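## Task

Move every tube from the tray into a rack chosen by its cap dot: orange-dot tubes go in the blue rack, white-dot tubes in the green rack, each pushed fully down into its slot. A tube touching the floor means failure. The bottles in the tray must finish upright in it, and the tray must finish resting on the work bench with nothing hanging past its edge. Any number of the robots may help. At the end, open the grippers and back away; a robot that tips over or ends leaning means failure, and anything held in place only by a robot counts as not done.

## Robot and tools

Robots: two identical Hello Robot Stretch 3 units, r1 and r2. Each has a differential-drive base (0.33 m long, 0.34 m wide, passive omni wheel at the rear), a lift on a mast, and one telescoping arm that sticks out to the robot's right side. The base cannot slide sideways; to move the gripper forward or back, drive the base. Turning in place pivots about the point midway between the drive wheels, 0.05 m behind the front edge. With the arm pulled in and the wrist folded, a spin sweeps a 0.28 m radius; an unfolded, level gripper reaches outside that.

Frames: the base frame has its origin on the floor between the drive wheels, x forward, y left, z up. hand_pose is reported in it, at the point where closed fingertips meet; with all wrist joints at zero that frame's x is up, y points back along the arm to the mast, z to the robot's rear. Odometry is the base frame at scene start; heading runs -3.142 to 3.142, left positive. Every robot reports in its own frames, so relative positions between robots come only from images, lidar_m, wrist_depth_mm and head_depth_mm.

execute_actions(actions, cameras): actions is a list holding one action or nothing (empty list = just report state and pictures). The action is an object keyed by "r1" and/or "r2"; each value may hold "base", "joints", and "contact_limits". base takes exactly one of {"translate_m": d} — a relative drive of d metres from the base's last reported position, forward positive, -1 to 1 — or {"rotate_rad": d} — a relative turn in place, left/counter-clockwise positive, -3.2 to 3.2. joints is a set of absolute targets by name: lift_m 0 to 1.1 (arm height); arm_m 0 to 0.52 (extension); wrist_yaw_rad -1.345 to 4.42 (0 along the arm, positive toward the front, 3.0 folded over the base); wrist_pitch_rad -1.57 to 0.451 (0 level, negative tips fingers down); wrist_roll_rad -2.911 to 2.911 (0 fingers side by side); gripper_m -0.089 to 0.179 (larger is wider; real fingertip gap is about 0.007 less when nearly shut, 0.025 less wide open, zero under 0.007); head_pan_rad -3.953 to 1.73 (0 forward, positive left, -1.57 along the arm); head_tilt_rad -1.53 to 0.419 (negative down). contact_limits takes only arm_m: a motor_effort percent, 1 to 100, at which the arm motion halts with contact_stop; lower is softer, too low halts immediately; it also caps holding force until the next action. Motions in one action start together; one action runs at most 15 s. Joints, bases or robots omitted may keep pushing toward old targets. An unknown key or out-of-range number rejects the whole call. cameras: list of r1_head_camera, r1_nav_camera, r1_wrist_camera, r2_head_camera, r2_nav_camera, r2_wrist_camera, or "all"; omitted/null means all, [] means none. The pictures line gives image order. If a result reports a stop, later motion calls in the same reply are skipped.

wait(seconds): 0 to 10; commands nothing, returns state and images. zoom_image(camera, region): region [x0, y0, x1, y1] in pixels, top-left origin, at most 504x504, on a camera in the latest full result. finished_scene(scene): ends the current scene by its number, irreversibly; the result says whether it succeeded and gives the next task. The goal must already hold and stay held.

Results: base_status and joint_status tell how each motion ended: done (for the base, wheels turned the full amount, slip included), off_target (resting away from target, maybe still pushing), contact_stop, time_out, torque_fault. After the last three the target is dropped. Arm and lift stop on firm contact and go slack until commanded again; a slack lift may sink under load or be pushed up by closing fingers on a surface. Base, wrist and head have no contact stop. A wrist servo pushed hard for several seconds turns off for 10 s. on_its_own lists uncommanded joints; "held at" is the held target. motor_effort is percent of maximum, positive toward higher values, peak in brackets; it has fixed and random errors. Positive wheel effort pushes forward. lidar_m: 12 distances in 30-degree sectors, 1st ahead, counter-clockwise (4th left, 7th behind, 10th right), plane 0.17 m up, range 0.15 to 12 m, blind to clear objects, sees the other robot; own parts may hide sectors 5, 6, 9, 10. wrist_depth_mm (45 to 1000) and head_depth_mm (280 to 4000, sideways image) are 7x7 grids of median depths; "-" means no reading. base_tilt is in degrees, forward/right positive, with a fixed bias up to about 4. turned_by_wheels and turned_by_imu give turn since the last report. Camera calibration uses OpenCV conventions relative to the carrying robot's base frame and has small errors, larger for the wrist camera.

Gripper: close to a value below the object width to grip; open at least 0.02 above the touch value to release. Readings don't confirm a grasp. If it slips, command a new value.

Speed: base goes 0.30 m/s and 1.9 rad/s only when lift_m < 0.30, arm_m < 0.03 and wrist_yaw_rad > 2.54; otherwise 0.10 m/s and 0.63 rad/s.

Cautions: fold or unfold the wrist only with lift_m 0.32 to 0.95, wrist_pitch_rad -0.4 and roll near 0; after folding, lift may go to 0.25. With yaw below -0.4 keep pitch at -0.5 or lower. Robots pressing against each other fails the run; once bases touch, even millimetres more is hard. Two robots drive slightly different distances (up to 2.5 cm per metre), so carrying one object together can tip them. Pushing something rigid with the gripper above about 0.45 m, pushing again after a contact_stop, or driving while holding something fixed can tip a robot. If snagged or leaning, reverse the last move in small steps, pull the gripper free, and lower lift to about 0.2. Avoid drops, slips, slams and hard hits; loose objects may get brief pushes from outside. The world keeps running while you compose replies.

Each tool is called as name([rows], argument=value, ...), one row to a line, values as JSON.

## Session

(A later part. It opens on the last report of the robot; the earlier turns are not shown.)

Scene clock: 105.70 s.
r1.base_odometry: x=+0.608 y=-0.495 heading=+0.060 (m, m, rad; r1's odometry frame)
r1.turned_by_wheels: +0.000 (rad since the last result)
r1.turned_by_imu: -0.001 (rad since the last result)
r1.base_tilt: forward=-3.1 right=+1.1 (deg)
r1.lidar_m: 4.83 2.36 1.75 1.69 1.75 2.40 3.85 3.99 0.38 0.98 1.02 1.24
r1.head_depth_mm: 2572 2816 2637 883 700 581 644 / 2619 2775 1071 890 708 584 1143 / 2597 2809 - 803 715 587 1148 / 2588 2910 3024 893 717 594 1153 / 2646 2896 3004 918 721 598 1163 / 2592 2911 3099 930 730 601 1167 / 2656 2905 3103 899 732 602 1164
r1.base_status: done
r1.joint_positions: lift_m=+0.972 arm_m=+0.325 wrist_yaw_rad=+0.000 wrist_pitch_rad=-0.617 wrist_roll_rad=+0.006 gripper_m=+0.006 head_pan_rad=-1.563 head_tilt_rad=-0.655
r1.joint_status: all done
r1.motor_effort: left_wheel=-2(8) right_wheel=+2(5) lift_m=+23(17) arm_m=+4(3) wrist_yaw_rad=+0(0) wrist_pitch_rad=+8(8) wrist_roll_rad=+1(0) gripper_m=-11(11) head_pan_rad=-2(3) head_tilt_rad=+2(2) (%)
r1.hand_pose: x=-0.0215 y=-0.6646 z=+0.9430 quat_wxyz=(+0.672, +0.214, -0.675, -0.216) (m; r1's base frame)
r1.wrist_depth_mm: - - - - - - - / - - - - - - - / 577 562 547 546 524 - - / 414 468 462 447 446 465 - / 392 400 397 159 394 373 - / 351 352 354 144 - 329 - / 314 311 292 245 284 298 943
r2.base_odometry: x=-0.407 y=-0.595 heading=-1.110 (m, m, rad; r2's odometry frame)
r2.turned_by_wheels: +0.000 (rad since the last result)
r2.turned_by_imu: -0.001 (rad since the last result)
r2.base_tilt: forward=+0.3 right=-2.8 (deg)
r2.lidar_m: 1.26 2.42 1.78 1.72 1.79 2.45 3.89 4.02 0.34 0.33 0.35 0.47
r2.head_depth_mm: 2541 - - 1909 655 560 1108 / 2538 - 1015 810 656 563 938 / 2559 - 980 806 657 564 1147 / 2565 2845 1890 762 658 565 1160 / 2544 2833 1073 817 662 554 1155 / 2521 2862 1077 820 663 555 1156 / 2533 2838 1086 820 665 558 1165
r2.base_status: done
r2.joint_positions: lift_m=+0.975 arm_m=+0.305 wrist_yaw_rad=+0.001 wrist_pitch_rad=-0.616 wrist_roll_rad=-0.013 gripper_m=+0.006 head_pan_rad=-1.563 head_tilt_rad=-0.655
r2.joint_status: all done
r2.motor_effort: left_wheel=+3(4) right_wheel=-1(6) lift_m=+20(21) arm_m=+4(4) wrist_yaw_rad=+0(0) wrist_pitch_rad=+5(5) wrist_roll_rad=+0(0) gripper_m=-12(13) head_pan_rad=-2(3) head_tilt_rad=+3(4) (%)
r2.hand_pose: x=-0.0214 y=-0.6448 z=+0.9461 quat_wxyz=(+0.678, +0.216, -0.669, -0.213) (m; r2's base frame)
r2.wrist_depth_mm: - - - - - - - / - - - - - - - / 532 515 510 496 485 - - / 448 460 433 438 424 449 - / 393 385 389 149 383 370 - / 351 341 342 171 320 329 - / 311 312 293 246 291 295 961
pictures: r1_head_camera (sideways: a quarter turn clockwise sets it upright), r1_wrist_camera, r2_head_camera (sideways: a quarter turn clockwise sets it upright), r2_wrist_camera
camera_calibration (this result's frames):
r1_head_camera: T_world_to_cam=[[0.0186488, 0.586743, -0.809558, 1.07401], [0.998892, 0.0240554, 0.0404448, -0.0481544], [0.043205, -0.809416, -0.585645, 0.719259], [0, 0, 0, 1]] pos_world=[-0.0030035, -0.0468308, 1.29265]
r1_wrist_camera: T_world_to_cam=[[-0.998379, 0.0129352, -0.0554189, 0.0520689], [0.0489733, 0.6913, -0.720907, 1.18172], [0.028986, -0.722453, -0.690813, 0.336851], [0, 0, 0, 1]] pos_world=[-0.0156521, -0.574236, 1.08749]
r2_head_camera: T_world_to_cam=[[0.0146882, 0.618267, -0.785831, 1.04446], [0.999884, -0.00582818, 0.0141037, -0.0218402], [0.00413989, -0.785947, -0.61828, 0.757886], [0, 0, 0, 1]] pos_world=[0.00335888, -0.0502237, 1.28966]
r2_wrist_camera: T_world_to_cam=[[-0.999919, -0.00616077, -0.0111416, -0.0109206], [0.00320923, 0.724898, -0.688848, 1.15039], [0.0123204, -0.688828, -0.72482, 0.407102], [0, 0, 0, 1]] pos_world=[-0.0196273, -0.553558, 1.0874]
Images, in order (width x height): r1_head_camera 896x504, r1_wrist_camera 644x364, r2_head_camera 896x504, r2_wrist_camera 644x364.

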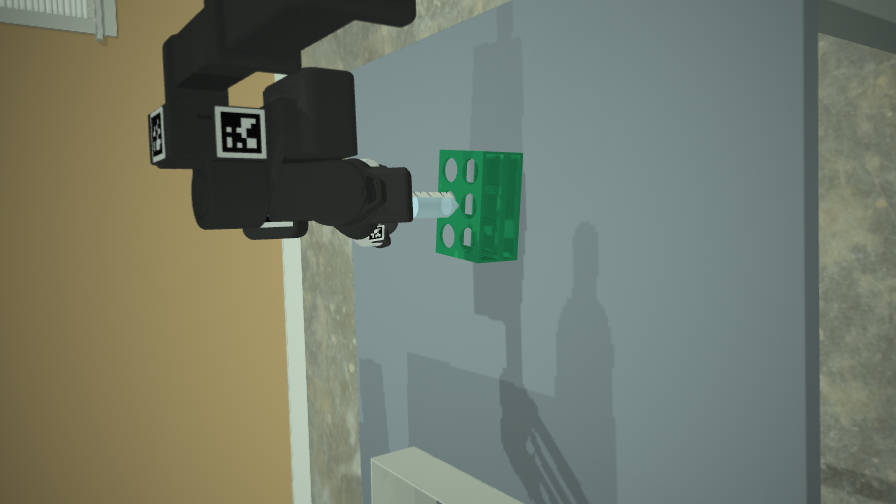

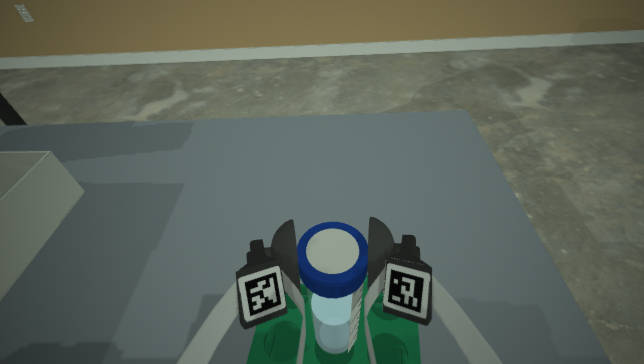

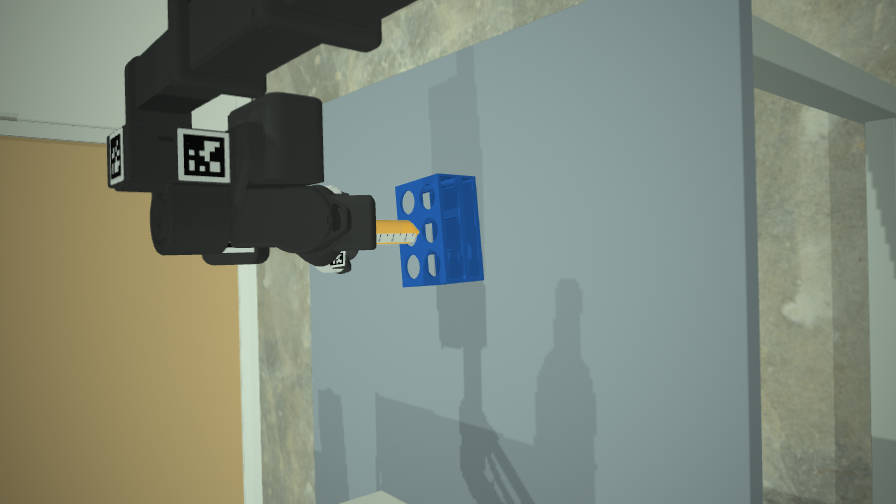

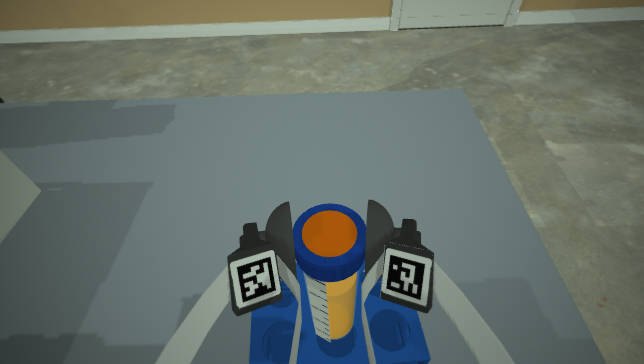

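execute_actions([
  {"r1":{"joints":{"arm_m":0.331,"lift_m":0.956}},"r2":{"joints":{"arm_m":0.311,"lift_m":0.959}}},
], cameras=["r1_wrist_camera","r2_wrist_camera","r1_head_camera","r2_head_camera"])

zoom_image(camera="r1_head_camera", region=[360,120,560,280])

zoom_image(camera="r2_head_camera", region=[330,150,530,310])

zoom_image(camera="r1_wrist_camera", region=[230,244,440,364])

zoom_image(camera="r2_wrist_camera", region=[230,244,440,364])

Scene clock: 114.73 s.
r1.base_odometry: x=+0.608 y=-0.495 heading=+0.060 (m, m, rad; r1's odometry frame)
r1.turned_by_wheels: +0.000 (rad since the last result)
r1.turned_by_imu: -0.001 (rad since the last result)
r1.base_tilt: forward=-3.0 right=+1.1 (deg)
r1.lidar_m: 4.83 2.36 1.75 1.69 1.76 2.40 3.84 3.98 0.38 0.98 1.02 1.24
r1.head_depth_mm: 2610 2829 - 885 702 580 645 / 2619 2786 2086 887 707 586 1139 / 2577 2836 - 799 712 589 1148 / 2614 2902 2960 878 717 591 1149 / 2621 2893 3051 918 724 595 1153 / 2621 2898 3094 925 730 600 1165 / 2598 2928 3143 902 734 605 1165
r1.base_status: not commanded
r1.joint_positions: lift_m=+0.956 arm_m=+0.331 wrist_yaw_rad=+0.000 wrist_pitch_rad=-0.617 wrist_roll_rad=+0.006 gripper_m=+0.006 head_pan_rad=-1.563 head_tilt_rad=-0.655
r1.joint_status: all done
r1.motor_effort: left_wheel=-2(3) right_wheel=+2(2) lift_m=+23(22) arm_m=+4(6) wrist_yaw_rad=+0(0) wrist_pitch_rad=+8(8) wrist_roll_rad=+0(1) gripper_m=-11(11) head_pan_rad=-3(2) head_tilt_rad=+2(2) (%)
r1.hand_pose: x=-0.0215 y=-0.6706 z=+0.9270 quat_wxyz=(+0.672, +0.214, -0.675, -0.216) (m; r1's base frame)
r1.wrist_depth_mm: - - - - - - - / - - - - - - - / 542 541 523 509 499 - - / 408 441 436 428 418 424 - / 381 380 382 158 370 354 - / 338 331 333 145 - 315 - / 300 295 278 229 263 281 287
r2.base_odometry: x=-0.407 y=-0.595 heading=-1.110 (m, m, rad; r2's odometry frame)
r2.turned_by_wheels: +0.000 (rad since the last result)
r2.turned_by_imu: +0.000 (rad since the last result)
r2.base_tilt: forward=+0.4 right=-2.7 (deg)
r2.lidar_m: 1.26 2.43 1.78 1.71 1.78 2.45 3.89 4.04 0.35 0.33 0.35 0.47
r2.head_depth_mm: 2563 2745 - 1811 654 562 1099 / 2557 - 2251 810 657 564 932 / 2535 - - 805 655 564 1153 / 2544 2853 1879 761 659 566 1157 / 2542 2912 1070 816 660 555 1152 / 2566 2876 1081 821 662 555 1156 / 2554 2867 1090 822 663 555 1155
r2.base_status: not commanded
r2.joint_positions: lift_m=+0.959 arm_m=+0.311 wrist_yaw_rad=+0.001 wrist_pitch_rad=-0.616 wrist_roll_rad=-0.013 gripper_m=+0.006 head_pan_rad=-1.563 head_tilt_rad=-0.655
r2.joint_status: all done
r2.motor_effort: left_wheel=+2(3) right_wheel=-1(2) lift_m=+20(21) arm_m=+3(3) wrist_yaw_rad=+0(0) wrist_pitch_rad=+5(5) wrist_roll_rad=+0(0) gripper_m=-14(13) head_pan_rad=-3(2) head_tilt_rad=+4(5) (%)
r2.hand_pose: x=-0.0214 y=-0.6508 z=+0.9301 quat_wxyz=(+0.678, +0.216, -0.669, -0.213) (m; r2's base frame)
r2.wrist_depth_mm: - - - - - - - / - - - - - - - / 498 490 491 474 477 - - / 425 420 415 407 407 406 - / 370 363 369 149 361 351 - / 327 323 326 168 302 312 - / 296 296 278 233 273 280 286
pictures: r1_head_camera (sideways: a quarter turn clockwise sets it upright), r1_wrist_camera, r2_head_camera (sideways: a quarter turn clockwise sets it upright), r2_wrist_camera
camera_calibration (this result's frames):
r1_head_camera: T_world_to_cam=[[0.0186488, 0.586743, -0.809558, 1.07401], [0.998892, 0.0240554, 0.0404448, -0.0481544], [0.043205, -0.809416, -0.585644, 0.719259], [0, 0, 0, 1]] pos_world=[-0.0030035, -0.0468308, 1.29265]
r1_wrist_camera: T_world_to_cam=[[-0.998379, 0.0129357, -0.0554188, 0.0512599], [0.0489733, 0.691306, -0.7209, 1.17433], [0.028986, -0.722446, -0.690819, 0.321476], [0, 0, 0, 1]] pos_world=[-0.0156521, -0.580233, 1.07149]
r2_head_camera: T_world_to_cam=[[0.0146882, 0.618267, -0.785831, 1.04446], [0.999884, -0.00582818, 0.0141037, -0.0218402], [0.00413989, -0.785947, -0.61828, 0.757886], [0, 0, 0, 1]] pos_world=[0.00335888, -0.0502237, 1.28966]
r2_wrist_camera: T_world_to_cam=[[-0.999919, -0.00616088, -0.0111415, -0.0111362], [0.00320898, 0.724903, -0.688844, 1.14371], [0.0123204, -0.688824, -0.724824, 0.39137], [0, 0, 0, 1]] pos_world=[-0.0196272, -0.55956, 1.07139]
Images, in order (width x height): r1_head_camera 896x504, r1_wrist_camera 644x364, r2_head_camera 896x504, r2_wrist_camera 644x364.

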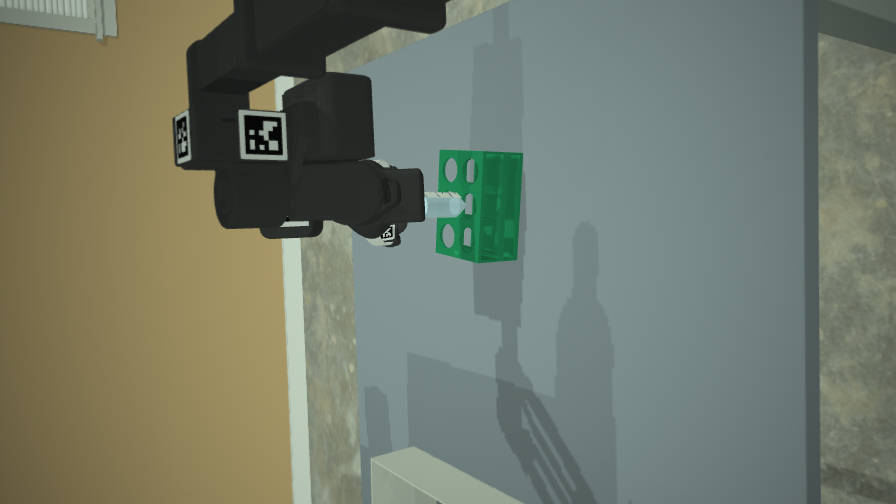

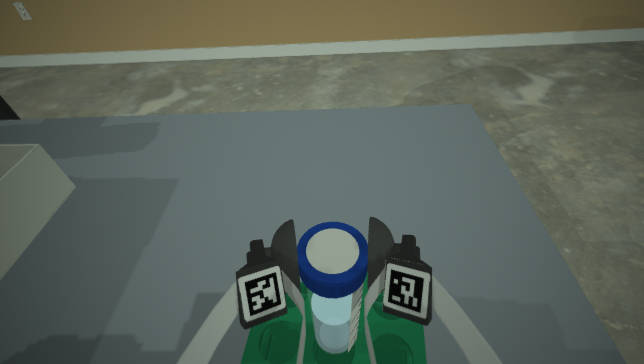

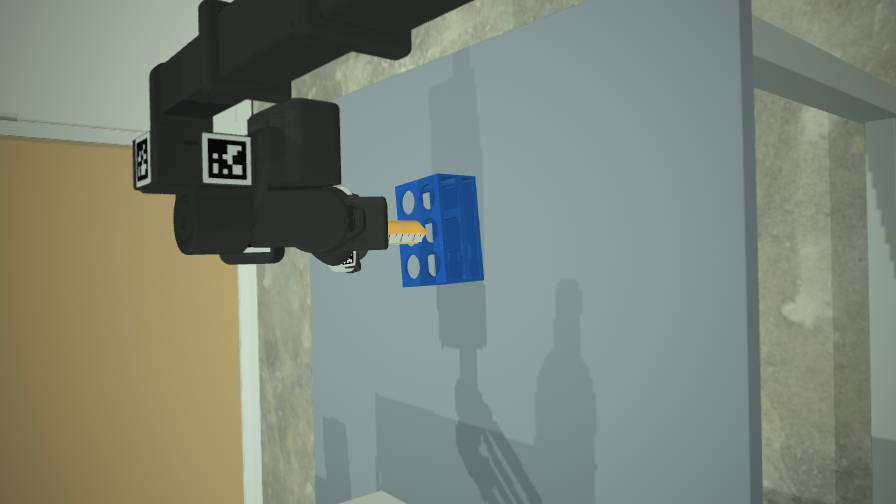

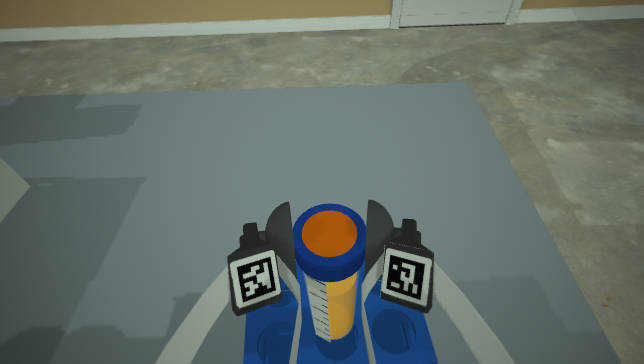

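Region (360, 120, 560, 280) of r1_head_camera's 896x504 image, scaled by 2.520, with more detail than that image has; it fills the top 403 rows of this view, and the rest is white.

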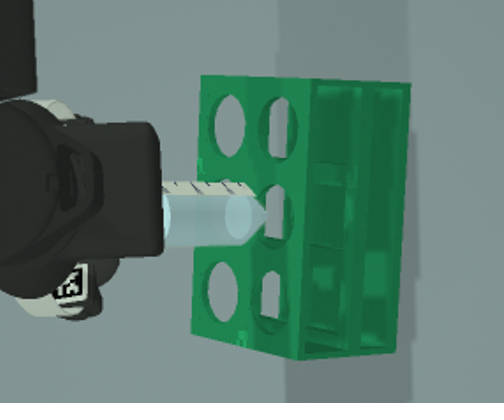

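Region (330, 150, 530, 310) of r2_head_camera's 896x504 image, scaled by 2.520, with more detail than that image has; it fills the top 403 rows of this view, and the rest is white.

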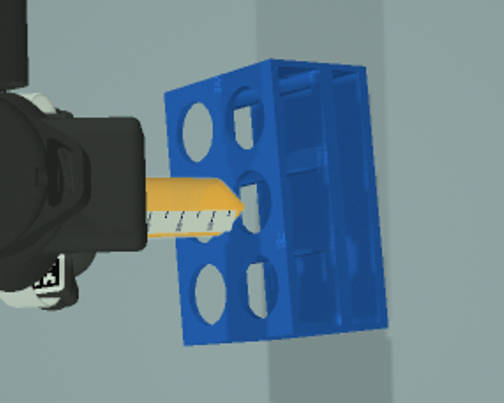

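Region (230, 244, 440, 364) of r1_wrist_camera's 644x364 image, scaled by 2.400; it fills the top 288 rows of this view, and the rest is white.

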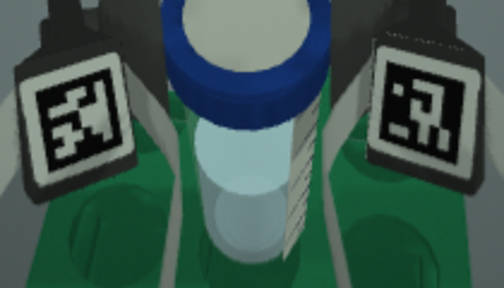

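Region (230, 244, 440, 364) of r2_wrist_camera's 644x364 image, scaled by 2.400; it fills the top 288 rows of this view, and the rest is white.

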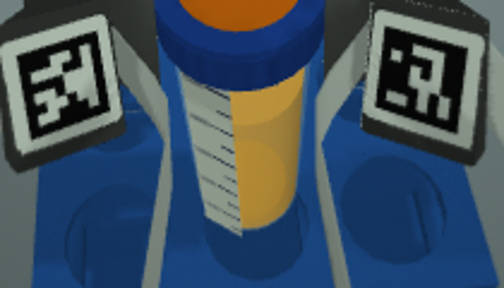

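execute_actions([
  {"r1":{"base":{"translate_m":-0.001},"joints":{"arm_m":0.327,"lift_m":0.944}},"r2":{"base":{"translate_m":-0.002},"joints":{"arm_m":0.304,"lift_m":0.948}}},
], cameras=["r1_wrist_camera","r2_wrist_camera"])

zoom_image(camera="r1_wrist_camera", region=[230,244,440,364])

zoom_image(camera="r2_wrist_camera", region=[230,244,440,364])

Scene clock: 121.50 s.
r1.base_odometry: x=+0.607 y=-0.495 heading=+0.060 (m, m, rad; r1's odometry frame)
r1.turned_by_wheels: +0.000 (rad since the last result)
r1.turned_by_imu: -0.001 (rad since the last result)
r1.base_tilt: forward=-3.0 right=+1.1 (deg)
r1.lidar_m: 4.82 2.37 1.75 1.69 1.75 2.41 3.84 3.99 0.38 0.98 1.02 1.24
r1.head_depth_mm: 2595 2861 - 853 700 581 643 / 2635 2821 - 891 705 584 1142 / 2625 2864 - 802 710 588 1139 / 2598 2900 2896 878 715 592 1153 / 2630 2909 3018 917 723 597 1155 / 2605 2929 3096 924 729 600 1162 / 2620 2934 3051 899 735 603 1175
r1.base_status: done
r1.joint_positions: lift_m=+0.944 arm_m=+0.327 wrist_yaw_rad=+0.000 wrist_pitch_rad=-0.617 wrist_roll_rad=+0.006 gripper_m=+0.006 head_pan_rad=-1.563 head_tilt_rad=-0.655
r1.joint_status: all done
r1.motor_effort: left_wheel=-2(9) right_wheel=+2(7) lift_m=+23(25) arm_m=-1(2) wrist_yaw_rad=+0(0) wrist_pitch_rad=+8(8) wrist_roll_rad=+0(1) gripper_m=-12(11) head_pan_rad=-2(2) head_tilt_rad=+2(2) (%)
r1.hand_pose: x=-0.0215 y=-0.6673 z=+0.9150 quat_wxyz=(+0.672, +0.214, -0.675, -0.216) (m; r1's base frame)
r1.wrist_depth_mm: - - - - - - - / - - - - - - - / 526 510 497 489 481 - - / 403 423 415 414 402 412 - / 369 365 363 158 354 341 - / 324 320 319 144 - 302 - / 287 285 270 214 259 271 272
r2.base_odometry: x=-0.407 y=-0.593 heading=-1.110 (m, m, rad; r2's odometry frame)
r2.turned_by_wheels: +0.000 (rad since the last result)
r2.turned_by_imu: -0.001 (rad since the last result)
r2.base_tilt: forward=+0.4 right=-2.7 (deg)
r2.lidar_m: 1.26 2.43 1.78 1.72 1.78 2.44 3.89 4.05 0.34 0.33 0.35 0.47
r2.head_depth_mm: 2525 2858 - 1776 651 561 1100 / 2526 2765 2363 810 656 564 871 / 2545 2764 - 798 655 564 1140 / 2552 2842 1074 764 660 566 1152 / 2539 2854 1072 816 662 554 1155 / 2571 2859 1079 820 662 556 1155 / 2531 2871 1081 825 666 557 1158
r2.base_status: done
r2.joint_positions: lift_m=+0.948 arm_m=+0.304 wrist_yaw_rad=+0.001 wrist_pitch_rad=-0.616 wrist_roll_rad=-0.013 gripper_m=+0.006 head_pan_rad=-1.563 head_tilt_rad=-0.655
r2.joint_status: all done
r2.motor_effort: left_wheel=+3(5) right_wheel=-2(7) lift_m=+20(19) arm_m=-3(3) wrist_yaw_rad=+0(0) wrist_pitch_rad=+5(5) wrist_roll_rad=+0(0) gripper_m=-13(12) head_pan_rad=-2(2) head_tilt_rad=+4(3) (%)
r2.hand_pose: x=-0.0214 y=-0.6445 z=+0.9191 quat_wxyz=(+0.678, +0.216, -0.669, -0.213) (m; r2's base frame)
r2.wrist_depth_mm: - - - - - - - / - - - - 552 - - / 483 487 473 456 448 - - / 410 401 402 393 396 400 - / 354 353 356 149 344 338 - / 319 317 316 170 263 302 - / 286 285 270 214 239 271 275
pictures: r1_wrist_camera, r2_wrist_camera
camera_calibration (this result's frames):
r1_wrist_camera: T_world_to_cam=[[-0.998379, 0.0129361, -0.0554188, 0.0505523], [0.0489735, 0.691308, -0.720898, 1.16338], [0.0289859, -0.722444, -0.690821, 0.315592], [0, 0, 0, 1]] pos_world=[-0.0156522, -0.576911, 1.0595]
r2_wrist_camera: T_world_to_cam=[[-0.999919, -0.00616061, -0.0111417, -0.0112197], [0.00320905, 0.724919, -0.688827, 1.13159], [0.0123204, -0.688807, -0.72484, 0.387742], [0, 0, 0, 1]] pos_world=[-0.0196273, -0.553298, 1.06039]
Images, in order (width x height): r1_wrist_camera 644x364, r2_wrist_camera 644x364.

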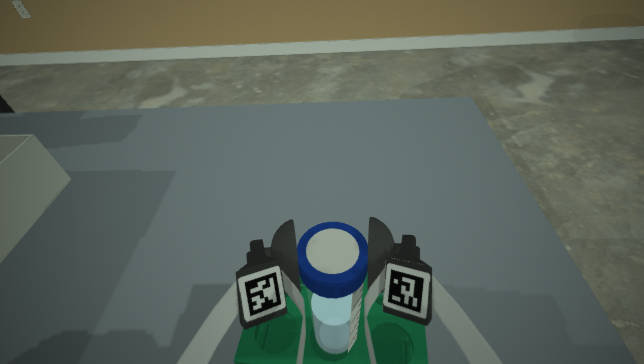

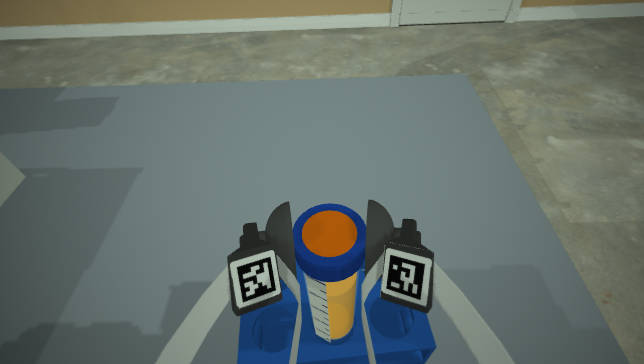

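Region (230, 244, 440, 364) of r1_wrist_camera's 644x364 image, scaled by 2.400; it fills the top 288 rows of this view, and the rest is white.

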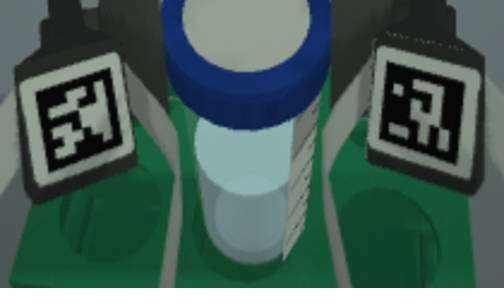

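Region (230, 244, 440, 364) of r2_wrist_camera's 644x364 image, scaled by 2.400; it fills the top 288 rows of this view, and the rest is white.

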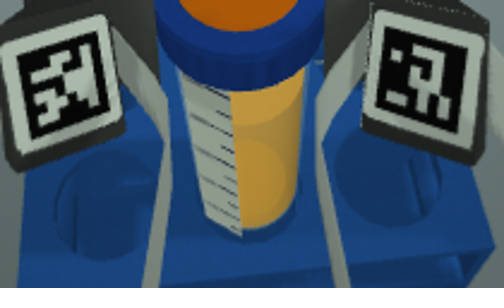

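Well aligned.

execute_actions([
  {"r1":{"joints":{"lift_m":0.901}},"r2":{"joints":{"lift_m":0.904}}},
], cameras=["r1_wrist_camera","r2_wrist_camera","r1_nav_camera","r2_nav_camera"])

Scene clock: 126.00 s.
r1.base_odometry: x=+0.607 y=-0.495 heading=+0.060 (m, m, rad; r1's odometry frame)
r1.turned_by_wheels: +0.000 (rad since the last result)
r1.turned_by_imu: -0.001 (rad since the last result)
r1.base_tilt: forward=-3.0 right=+1.1 (deg)
r1.lidar_m: 4.84 2.36 1.75 1.69 1.75 2.41 3.85 4.02 0.38 0.98 1.02 1.24
r1.head_depth_mm: 2569 2834 3078 - 682 580 644 / 2584 2867 - 857 706 587 1140 / 2588 2869 - 768 711 589 1150 / 2647 2895 3019 879 718 593 1150 / 2596 2889 3079 913 723 594 1154 / 2636 2916 3138 927 728 601 1168 / 2631 2916 3112 898 737 603 1169
r1.base_status: not commanded
r1.joint_positions: lift_m=+0.901 arm_m=+0.327 wrist_yaw_rad=+0.000 wrist_pitch_rad=-0.617 wrist_roll_rad=+0.006 gripper_m=+0.006 head_pan_rad=-1.563 head_tilt_rad=-0.655
r1.joint_status: all done
r1.motor_effort: left_wheel=-3(2) right_wheel=+2(2) lift_m=+23(23) arm_m=-1(1) wrist_yaw_rad=+0(0) wrist_pitch_rad=+8(8) wrist_roll_rad=+1(1) gripper_m=-12(11) head_pan_rad=-2(2) head_tilt_rad=+2(2) (%)
r1.hand_pose: x=-0.0215 y=-0.6673 z=+0.8720 quat_wxyz=(+0.672, +0.214, -0.675, -0.216) (m; r1's base frame)
r1.wrist_depth_mm: - - - - - - - / - - - - 508 - - / 444 434 430 416 410 414 - / 369 364 356 347 342 338 - / 317 313 306 161 303 294 - / 280 272 268 144 - 259 255 / 246 243 206 181 179 231 228
r2.base_odometry: x=-0.407 y=-0.593 heading=-1.110 (m, m, rad; r2's odometry frame)
r2.turned_by_wheels: +0.000 (rad since the last result)
r2.turned_by_imu: -0.001 (rad since the last result)
r2.base_tilt: forward=+0.4 right=-2.7 (deg)
r2.lidar_m: 1.26 2.43 1.78 1.72 1.78 2.44 3.88 4.03 0.34 0.33 0.34 0.47
r2.head_depth_mm: 2583 2877 2788 - 637 563 1101 / 2517 2829 - 784 658 564 869 / 2572 2799 - 764 657 566 1150 / 2558 2864 1069 755 658 566 1147 / 2556 2837 1079 819 661 552 1154 / 2552 2853 1080 819 662 554 1155 / 2519 2837 1082 823 664 555 1159
r2.base_status: not commanded
r2.joint_positions: lift_m=+0.904 arm_m=+0.304 wrist_yaw_rad=+0.001 wrist_pitch_rad=-0.616 wrist_roll_rad=-0.013 gripper_m=+0.006 head_pan_rad=-1.563 head_tilt_rad=-0.655
r2.joint_status: all done
r2.motor_effort: left_wheel=+2(3) right_wheel=-1(1) lift_m=+20(17) arm_m=-3(3) wrist_yaw_rad=+0(0) wrist_pitch_rad=+5(5) wrist_roll_rad=+0(0) gripper_m=-12(13) head_pan_rad=-2(2) head_tilt_rad=+4(3) (%)
r2.hand_pose: x=-0.0214 y=-0.6445 z=+0.8751 quat_wxyz=(+0.678, +0.216, -0.669, -0.213) (m; r2's base frame)
r2.wrist_depth_mm: - - - - - - - / 503 484 474 470 463 - - / 411 407 397 393 385 392 - / 350 346 342 332 329 331 - / 304 302 297 149 291 289 - / 268 266 269 171 242 258 252 / 242 239 203 186 205 230 228
pictures: r1_nav_camera (sideways: a quarter turn counterclockwise sets it upright), r1_wrist_camera, r2_nav_camera (sideways: a quarter turn counterclockwise sets it upright), r2_wrist_camera
camera_calibration (this result's frames):
r1_nav_camera: T_world_to_cam=[[-0.0459084, -0.617364, 0.785337, -0.976814], [-0.998635, 0.0479554, -0.0206788, 0.0869158], [-0.0248948, -0.785215, -0.618723, 0.769068], [0, 0, 0, 1]] pos_world=[0.0610991, -0.00333357, 1.24477]
r1_wrist_camera: T_world_to_cam=[[-0.998381, 0.012815, -0.0554204, 0.0481139], [0.04889, 0.691335, -0.720878, 1.13237], [0.029076, -0.722421, -0.690842, 0.285932], [0, 0, 0, 1]] pos_world=[-0.0156393, -0.576902, 1.0165]
r2_nav_camera: T_world_to_cam=[[0.03046, -0.60388, 0.796493, -0.999202], [-0.998171, -0.0600109, -0.00732596, 0.0643015], [0.0522222, -0.794813, -0.604603, 0.742418], [0, 0, 0, 1]] pos_world=[0.0558488, -0.00945539, 1.2452]
r2_wrist_camera: T_world_to_cam=[[-0.999919, -0.00615906, -0.0111421, -0.0117088], [0.00320904, 0.724995, -0.688746, 1.10123], [0.01232, -0.688726, -0.724917, 0.355971], [0, 0, 0, 1]] pos_world=[-0.0196273, -0.553291, 1.01639]
Images, in order (width x height): r1_nav_camera 672x504, r1_wrist_camera 644x364, r2_nav_camera 672x504, r2_wrist_camera 644x364.

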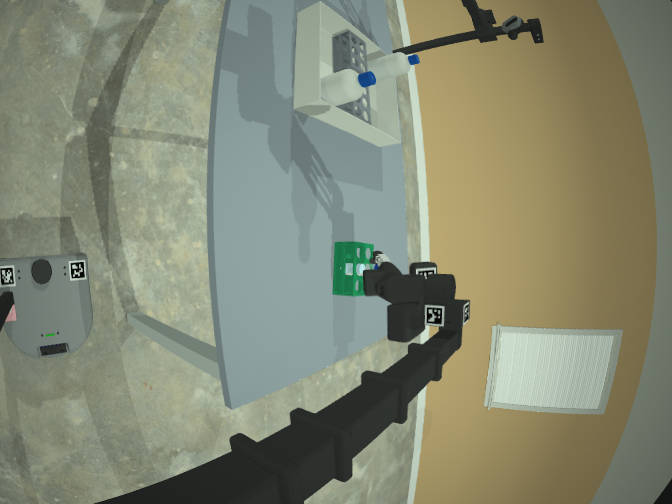

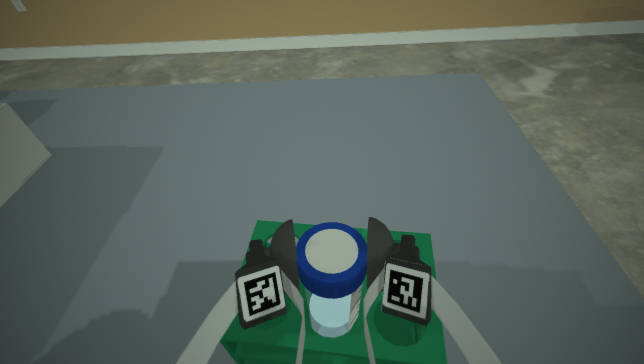

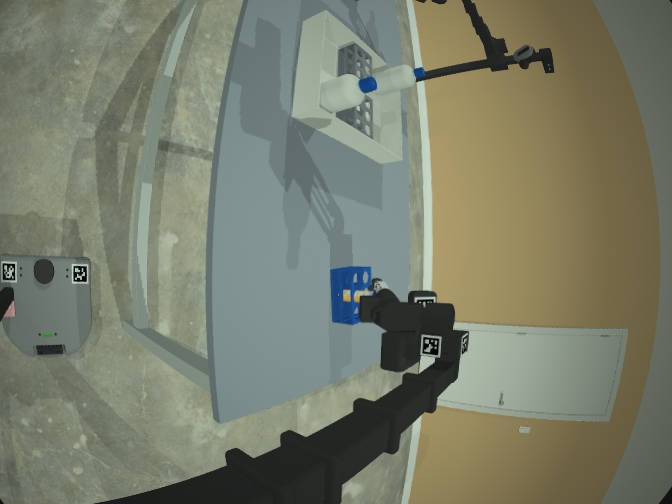

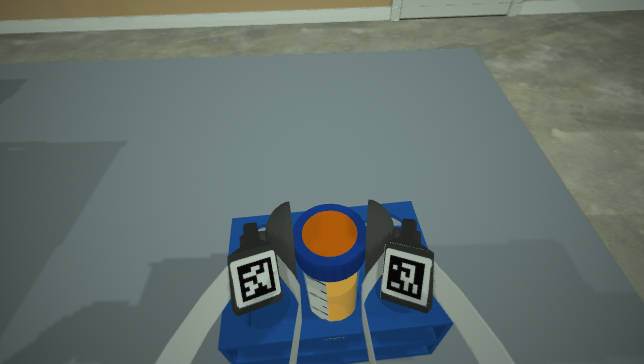

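execute_actions([
  {"r1":{"joints":{"lift_m":0.895}},"r2":{"joints":{"lift_m":0.898}}},
], cameras=["r1_wrist_camera","r2_wrist_camera"])

execute_actions([
  {"r1":{"joints":{"gripper_m":0.07}},"r2":{"joints":{"gripper_m":0.07}}},
], cameras=["r1_wrist_camera","r2_wrist_camera"])

execute_actions([
  {"r1":{"joints":{"arm_m":0.02,"lift_m":0.95}},"r2":{"joints":{"arm_m":0.02,"lift_m":0.95}}},
], cameras=["r1_wrist_camera","r2_wrist_camera"])

Scene clock: 134.60 s.
r1.base_odometry: x=+0.607 y=-0.495 heading=+0.060 (m, m, rad; r1's odometry frame)
r1.turned_by_wheels: +0.000 (rad since the last result)
r1.turned_by_imu: -0.001 (rad since the last result)
r1.base_tilt: forward=-3.1 right=+1.0 (deg)
r1.lidar_m: 4.85 2.37 1.75 1.69 1.75 2.41 3.84 3.99 0.38 0.98 1.02 1.24
r1.head_depth_mm: 2598 2863 3035 - 680 580 645 / 2578 2904 - 830 707 584 1144 / 2594 2879 3044 777 711 590 1140 / 2619 2867 3032 883 716 592 1153 / 2596 2910 3032 914 725 597 1161 / 2653 2913 3053 926 728 601 1162 / 2605 2960 3109 898 733 605 1169
r1.base_status: not commanded
r1.joint_positions: lift_m=+0.895 arm_m=+0.327 wrist_yaw_rad=+0.000 wrist_pitch_rad=-0.597 wrist_roll_rad=+0.006 gripper_m=+0.006 head_pan_rad=-1.563 head_tilt_rad=-0.655
r1.joint_status: all done
r1.motor_effort: left_wheel=-2(2) right_wheel=+2(2) lift_m=+19(22) arm_m=-1(1) wrist_yaw_rad=-1(1) wrist_pitch_rad=-2(8) wrist_roll_rad=+1(1) gripper_m=-12(12) head_pan_rad=-2(2) head_tilt_rad=+2(2) (%)
r1.hand_pose: x=-0.0215 y=-0.6706 z=+0.8701 quat_wxyz=(+0.674, +0.208, -0.677, -0.209) (m; r1's base frame)
r1.wrist_depth_mm: - - - - - - - / - - - - - - - / 458 450 441 425 415 422 - / 370 370 363 354 347 343 - / 319 312 311 159 304 293 - / 279 273 271 143 - 258 254 / 244 241 200 178 177 230 227
r2.base_odometry: x=-0.407 y=-0.593 heading=-1.110 (m, m, rad; r2's odometry frame)
r2.turned_by_wheels: +0.000 (rad since the last result)
r2.turned_by_imu: +0.000 (rad since the last result)
r2.base_tilt: forward=+0.4 right=-2.7 (deg)
r2.lidar_m: 1.26 2.43 1.77 1.71 1.78 2.45 3.87 4.02 0.34 0.33 0.34 0.47
r2.head_depth_mm: 2520 2852 2744 - 637 561 1094 / 2536 2839 - 783 656 563 878 / 2598 2896 - 761 656 565 1152 / 2562 2932 1075 763 660 565 1150 / 2563 2838 1074 823 661 554 1159 / 2547 2830 1078 822 662 555 1154 / 2503 2856 1087 822 662 556 1157
r2.base_status: not commanded
r2.joint_positions: lift_m=+0.898 arm_m=+0.304 wrist_yaw_rad=+0.001 wrist_pitch_rad=-0.596 wrist_roll_rad=-0.013 gripper_m=+0.006 head_pan_rad=-1.563 head_tilt_rad=-0.655
r2.joint_status: all done
r2.motor_effort: left_wheel=+3(2) right_wheel=-1(2) lift_m=+17(19) arm_m=-2(3) wrist_yaw_rad=+0(0) wrist_pitch_rad=-1(5) wrist_roll_rad=+0(0) gripper_m=-13(14) head_pan_rad=-2(3) head_tilt_rad=+3(3) (%)
r2.hand_pose: x=-0.0214 y=-0.6478 z=+0.8732 quat_wxyz=(+0.681, +0.209, -0.671, -0.206) (m; r2's base frame)
r2.wrist_depth_mm: - - - - - - - / 517 500 487 475 476 - - / 416 413 406 397 391 401 - / 352 348 342 336 335 329 - / 303 302 299 148 291 285 - / 268 270 269 168 242 257 254 / 240 238 198 185 200 229 227
pictures: r1_wrist_camera, r2_wrist_camera
camera_calibration (this result's frames):
r1_wrist_camera: T_world_to_cam=[[-0.998383, 0.0115284, -0.0556718, 0.0474422], [0.048779, 0.6767, -0.734641, 1.13544], [0.0292039, -0.736169, -0.676168, 0.260279], [0, 0, 0, 1]] pos_world=[-0.0156214, -0.577292, 1.01278]
r2_wrist_camera: T_world_to_cam=[[-0.999919, -0.00638737, -0.0110276, -0.0119946], [0.00321617, 0.710833, -0.703353, 1.10594], [0.0123313, -0.703332, -0.710755, 0.33055], [0, 0, 0, 1]] pos_world=[-0.0196267, -0.553727, 1.01267]
Images, in order (width x height): r1_wrist_camera 644x364, r2_wrist_camera 644x364.

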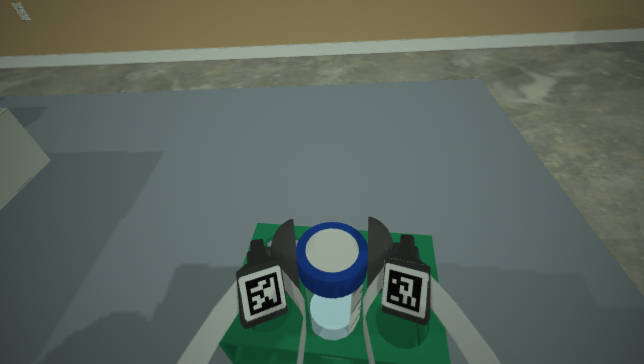

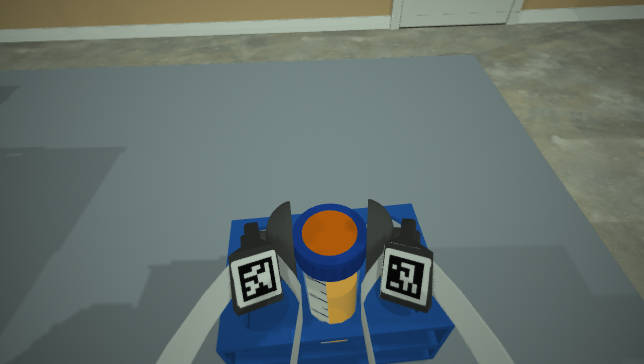

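Scene clock: 135.73 s.
r1.base_odometry: x=+0.607 y=-0.495 heading=+0.060 (m, m, rad; r1's odometry frame)
r1.turned_by_wheels: +0.000 (rad since the last result)
r1.turned_by_imu: +0.000 (rad since the last result)
r1.base_tilt: forward=-3.0 right=+1.1 (deg)
r1.lidar_m: 4.84 2.37 1.75 1.69 1.76 2.40 3.84 3.98 0.38 0.98 1.02 1.24
r1.head_depth_mm: 2601 2869 3078 - 680 581 645 / 2600 2893 - 830 704 584 1147 / 2606 2865 3112 774 712 589 1144 / 2625 2903 3065 880 717 592 1150 / 2584 2891 2993 919 724 596 1155 / 2656 2873 3080 931 727 601 1167 / 2654 2920 3083 896 732 603 1167
r1.base_status: not commanded
r1.joint_positions: lift_m=+0.895 arm_m=+0.327 wrist_yaw_rad=+0.000 wrist_pitch_rad=-0.612 wrist_roll_rad=+0.006 gripper_m=+0.070 head_pan_rad=-1.563 head_tilt_rad=-0.655
r1.joint_status: all done
r1.motor_effort: left_wheel=-2(3) right_wheel=+2(2) lift_m=+22(23) arm_m=-1(1) wrist_yaw_rad=+0(1) wrist_pitch_rad=+5(6) wrist_roll_rad=+0(1) gripper_m=+0(88) head_pan_rad=-3(2) head_tilt_rad=+2(2) (%)
r1.hand_pose: x=-0.0215 y=-0.6681 z=+0.8671 quat_wxyz=(+0.672, +0.213, -0.676, -0.214) (m; r1's base frame)
r1.wrist_depth_mm: - - - - - - - / - - - 508 497 - - / 438 430 429 412 402 411 - / 367 360 349 349 340 332 - / 314 308 307 154 292 287 300 / 271 269 - 184 200 253 249 / 240 239 222 181 182 225 223
r2.base_odometry: x=-0.407 y=-0.593 heading=-1.110 (m, m, rad; r2's odometry frame)
r2.turned_by_wheels: +0.000 (rad since the last result)
r2.turned_by_imu: +0.000 (rad since the last result)
r2.base_tilt: forward=+0.3 right=-2.7 (deg)
r2.lidar_m: 1.26 2.43 1.78 1.72 1.79 2.44 3.89 4.05 0.34 0.33 0.34 0.47
r2.head_depth_mm: 2554 2805 2757 - 638 561 1103 / 2510 2845 - 784 656 563 875 / 2554 2864 - 763 657 564 1155 / 2550 2874 1070 765 659 565 1149 / 2581 2883 1077 821 663 553 1153 / 2539 2860 1080 821 663 554 1159 / 2514 2885 1086 824 665 556 1159
r2.base_status: not commanded
r2.joint_positions: lift_m=+0.898 arm_m=+0.304 wrist_yaw_rad=+0.001 wrist_pitch_rad=-0.611 wrist_roll_rad=-0.013 gripper_m=+0.070 head_pan_rad=-1.563 head_tilt_rad=-0.655
r2.joint_status: all done
r2.motor_effort: left_wheel=+3(1) right_wheel=-1(2) lift_m=+19(20) arm_m=-2(2) wrist_yaw_rad=+0(0) wrist_pitch_rad=+4(4) wrist_roll_rad=+0(0) gripper_m=+0(81) head_pan_rad=-2(2) head_tilt_rad=+4(4) (%)
r2.hand_pose: x=-0.0214 y=-0.6453 z=+0.8702 quat_wxyz=(+0.679, +0.214, -0.670, -0.211) (m; r2's base frame)
r2.wrist_depth_mm: - - - - - - - / 488 486 478 468 457 - - / 408 403 392 387 379 378 - / 343 334 338 335 325 324 - / 300 300 295 147 260 282 294 / 264 264 226 185 200 253 249 / 237 238 225 200 219 225 224
pictures: r1_wrist_camera, r2_wrist_camera
camera_calibration (this result's frames):
r1_wrist_camera: T_world_to_cam=[[-0.998383, 0.0123564, -0.0554866, 0.0476344], [0.0487755, 0.687522, -0.724524, 1.12999], [0.0291957, -0.726058, -0.687013, 0.276184], [0, 0, 0, 1]] pos_world=[-0.0156219, -0.576958, 1.01109]
r2_wrist_camera: T_world_to_cam=[[-0.999919, -0.00622163, -0.0111118, -0.0118341], [0.00321053, 0.721204, -0.692715, 1.09945], [0.0123237, -0.692695, -0.721126, 0.346004], [0, 0, 0, 1]] pos_world=[-0.019627, -0.553329, 1.01099]
Images, in order (width x height): r1_wrist_camera 644x364, r2_wrist_camera 644x364.

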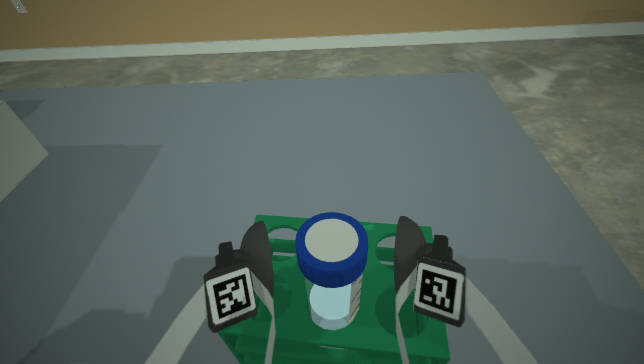

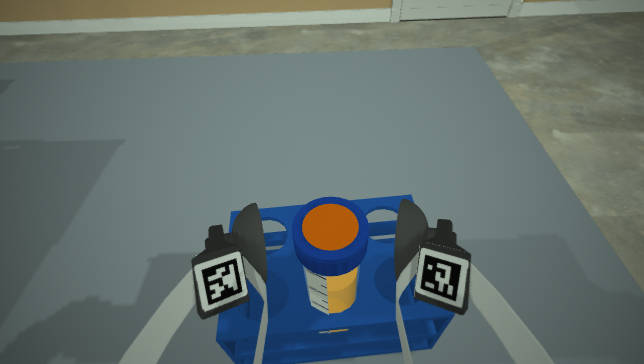

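Scene clock: 139.20 s.
r1.base_odometry: x=+0.607 y=-0.495 heading=+0.060 (m, m, rad; r1's odometry frame)
r1.turned_by_wheels: +0.000 (rad since the last result)
r1.turned_by_imu: -0.001 (rad since the last result)
r1.base_tilt: forward=-3.0 right=+1.1 (deg)
r1.lidar_m: 4.85 2.36 1.75 1.69 1.75 2.40 3.85 3.99 0.38 0.98 1.02 1.24
r1.head_depth_mm: 2586 2852 2861 2063 - - - / 2599 2896 2920 889 - - - / 2613 2882 2976 869 - - - / 2618 2884 3005 909 741 581 1157 / 2637 2903 3041 919 722 599 1156 / 2648 2895 3112 930 730 600 1165 / 2621 2925 3073 902 738 606 1174
r1.base_status: not commanded
r1.joint_positions: lift_m=+0.950 arm_m=+0.020 wrist_yaw_rad=+0.000 wrist_pitch_rad=-0.613 wrist_roll_rad=+0.006 gripper_m=+0.070 head_pan_rad=-1.563 head_tilt_rad=-0.655
r1.joint_status: all done
r1.motor_effort: left_wheel=-3(2) right_wheel=+2(2) lift_m=+36(39) arm_m=-1(1) wrist_yaw_rad=-1(0) wrist_pitch_rad=+6(6) wrist_roll_rad=+1(1) gripper_m=-1(0) head_pan_rad=-3(3) head_tilt_rad=+2(2) (%)
r1.hand_pose: x=-0.0215 y=-0.3610 z=+0.9212 quat_wxyz=(+0.672, +0.213, -0.676, -0.214) (m; r1's base frame)
r1.wrist_depth_mm: - - - - - - - / 632 592 643 608 609 - - / 453 522 515 471 488 - - / 414 437 425 422 412 426 - / 380 375 380 360 366 346 - / 332 328 - 318 314 308 - / 294 292 285 284 281 278 281
r2.base_odometry: x=-0.407 y=-0.593 heading=-1.110 (m, m, rad; r2's odometry frame)
r2.turned_by_wheels: +0.000 (rad since the last result)
r2.turned_by_imu: +0.000 (rad since the last result)
r2.base_tilt: forward=+0.3 right=-2.7 (deg)
r2.lidar_m: 1.26 2.43 1.78 1.72 1.78 2.44 3.87 4.03 0.34 0.33 0.35 0.47
r2.head_depth_mm: 2543 2877 2558 2125 - - 1100 / 2543 2855 2421 838 - - 873 / 2544 2892 1069 837 - - 952 / 2559 2885 1065 761 - 561 1152 / 2554 2842 1078 818 661 554 1156 / 2542 2884 1076 825 663 555 1150 / 2522 2844 1083 823 665 556 1161
r2.base_status: not commanded
r2.joint_positions: lift_m=+0.950 arm_m=+0.020 wrist_yaw_rad=+0.001 wrist_pitch_rad=-0.612 wrist_roll_rad=-0.013 gripper_m=+0.070 head_pan_rad=-1.563 head_tilt_rad=-0.655
r2.joint_status: all done
r2.motor_effort: left_wheel=+3(3) right_wheel=-2(2) lift_m=+26(27) arm_m=-3(4) wrist_yaw_rad=+1(0) wrist_pitch_rad=+4(4) wrist_roll_rad=+0(0) gripper_m=+1(1) head_pan_rad=-2(2) head_tilt_rad=+4(4) (%)
r2.hand_pose: x=-0.0214 y=-0.3612 z=+0.9216 quat_wxyz=(+0.679, +0.215, -0.669, -0.212) (m; r2's base frame)
r2.wrist_depth_mm: 766 747 724 713 724 - - / 515 583 571 451 550 - - / 465 486 479 448 454 - - / 419 418 407 410 400 406 - / 366 354 361 351 355 346 - / 320 316 307 312 302 309 - / 289 287 283 281 278 275 279
pictures: r1_wrist_camera, r2_wrist_camera
camera_calibration (this result's frames):
r1_wrist_camera: T_world_to_cam=[[-0.998383, 0.0124509, -0.0554699, 0.046857], [0.0487909, 0.688455, -0.723636, 0.957565], [0.0291786, -0.725172, -0.687949, 0.537559], [0, 0, 0, 1]] pos_world=[-0.0156244, -0.270001, 1.06534]
r2_wrist_camera: T_world_to_cam=[[-0.999919, -0.00620901, -0.0111181, -0.00948503], [0.00321071, 0.721949, -0.691938, 0.929765], [0.012323, -0.691918, -0.721871, 0.580839], [0, 0, 0, 1]] pos_world=[-0.0196271, -0.269409, 1.06252]
Images, in order (width x height): r1_wrist_camera 644x364, r2_wrist_camera 644x364.

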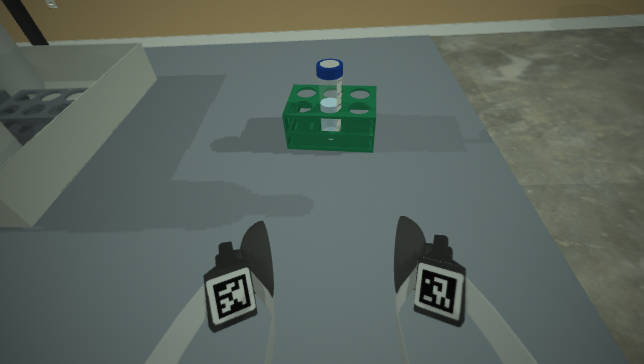

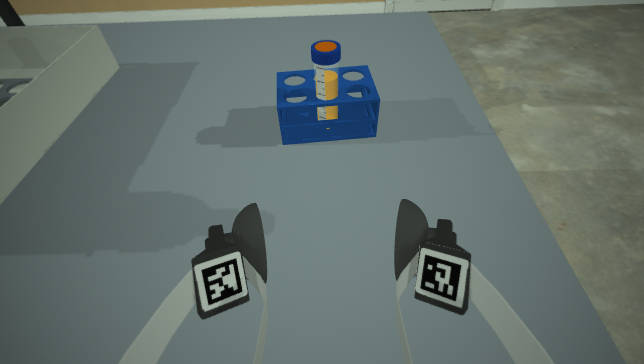

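finished_scene(scene=1)

The scene is finished: the task was done.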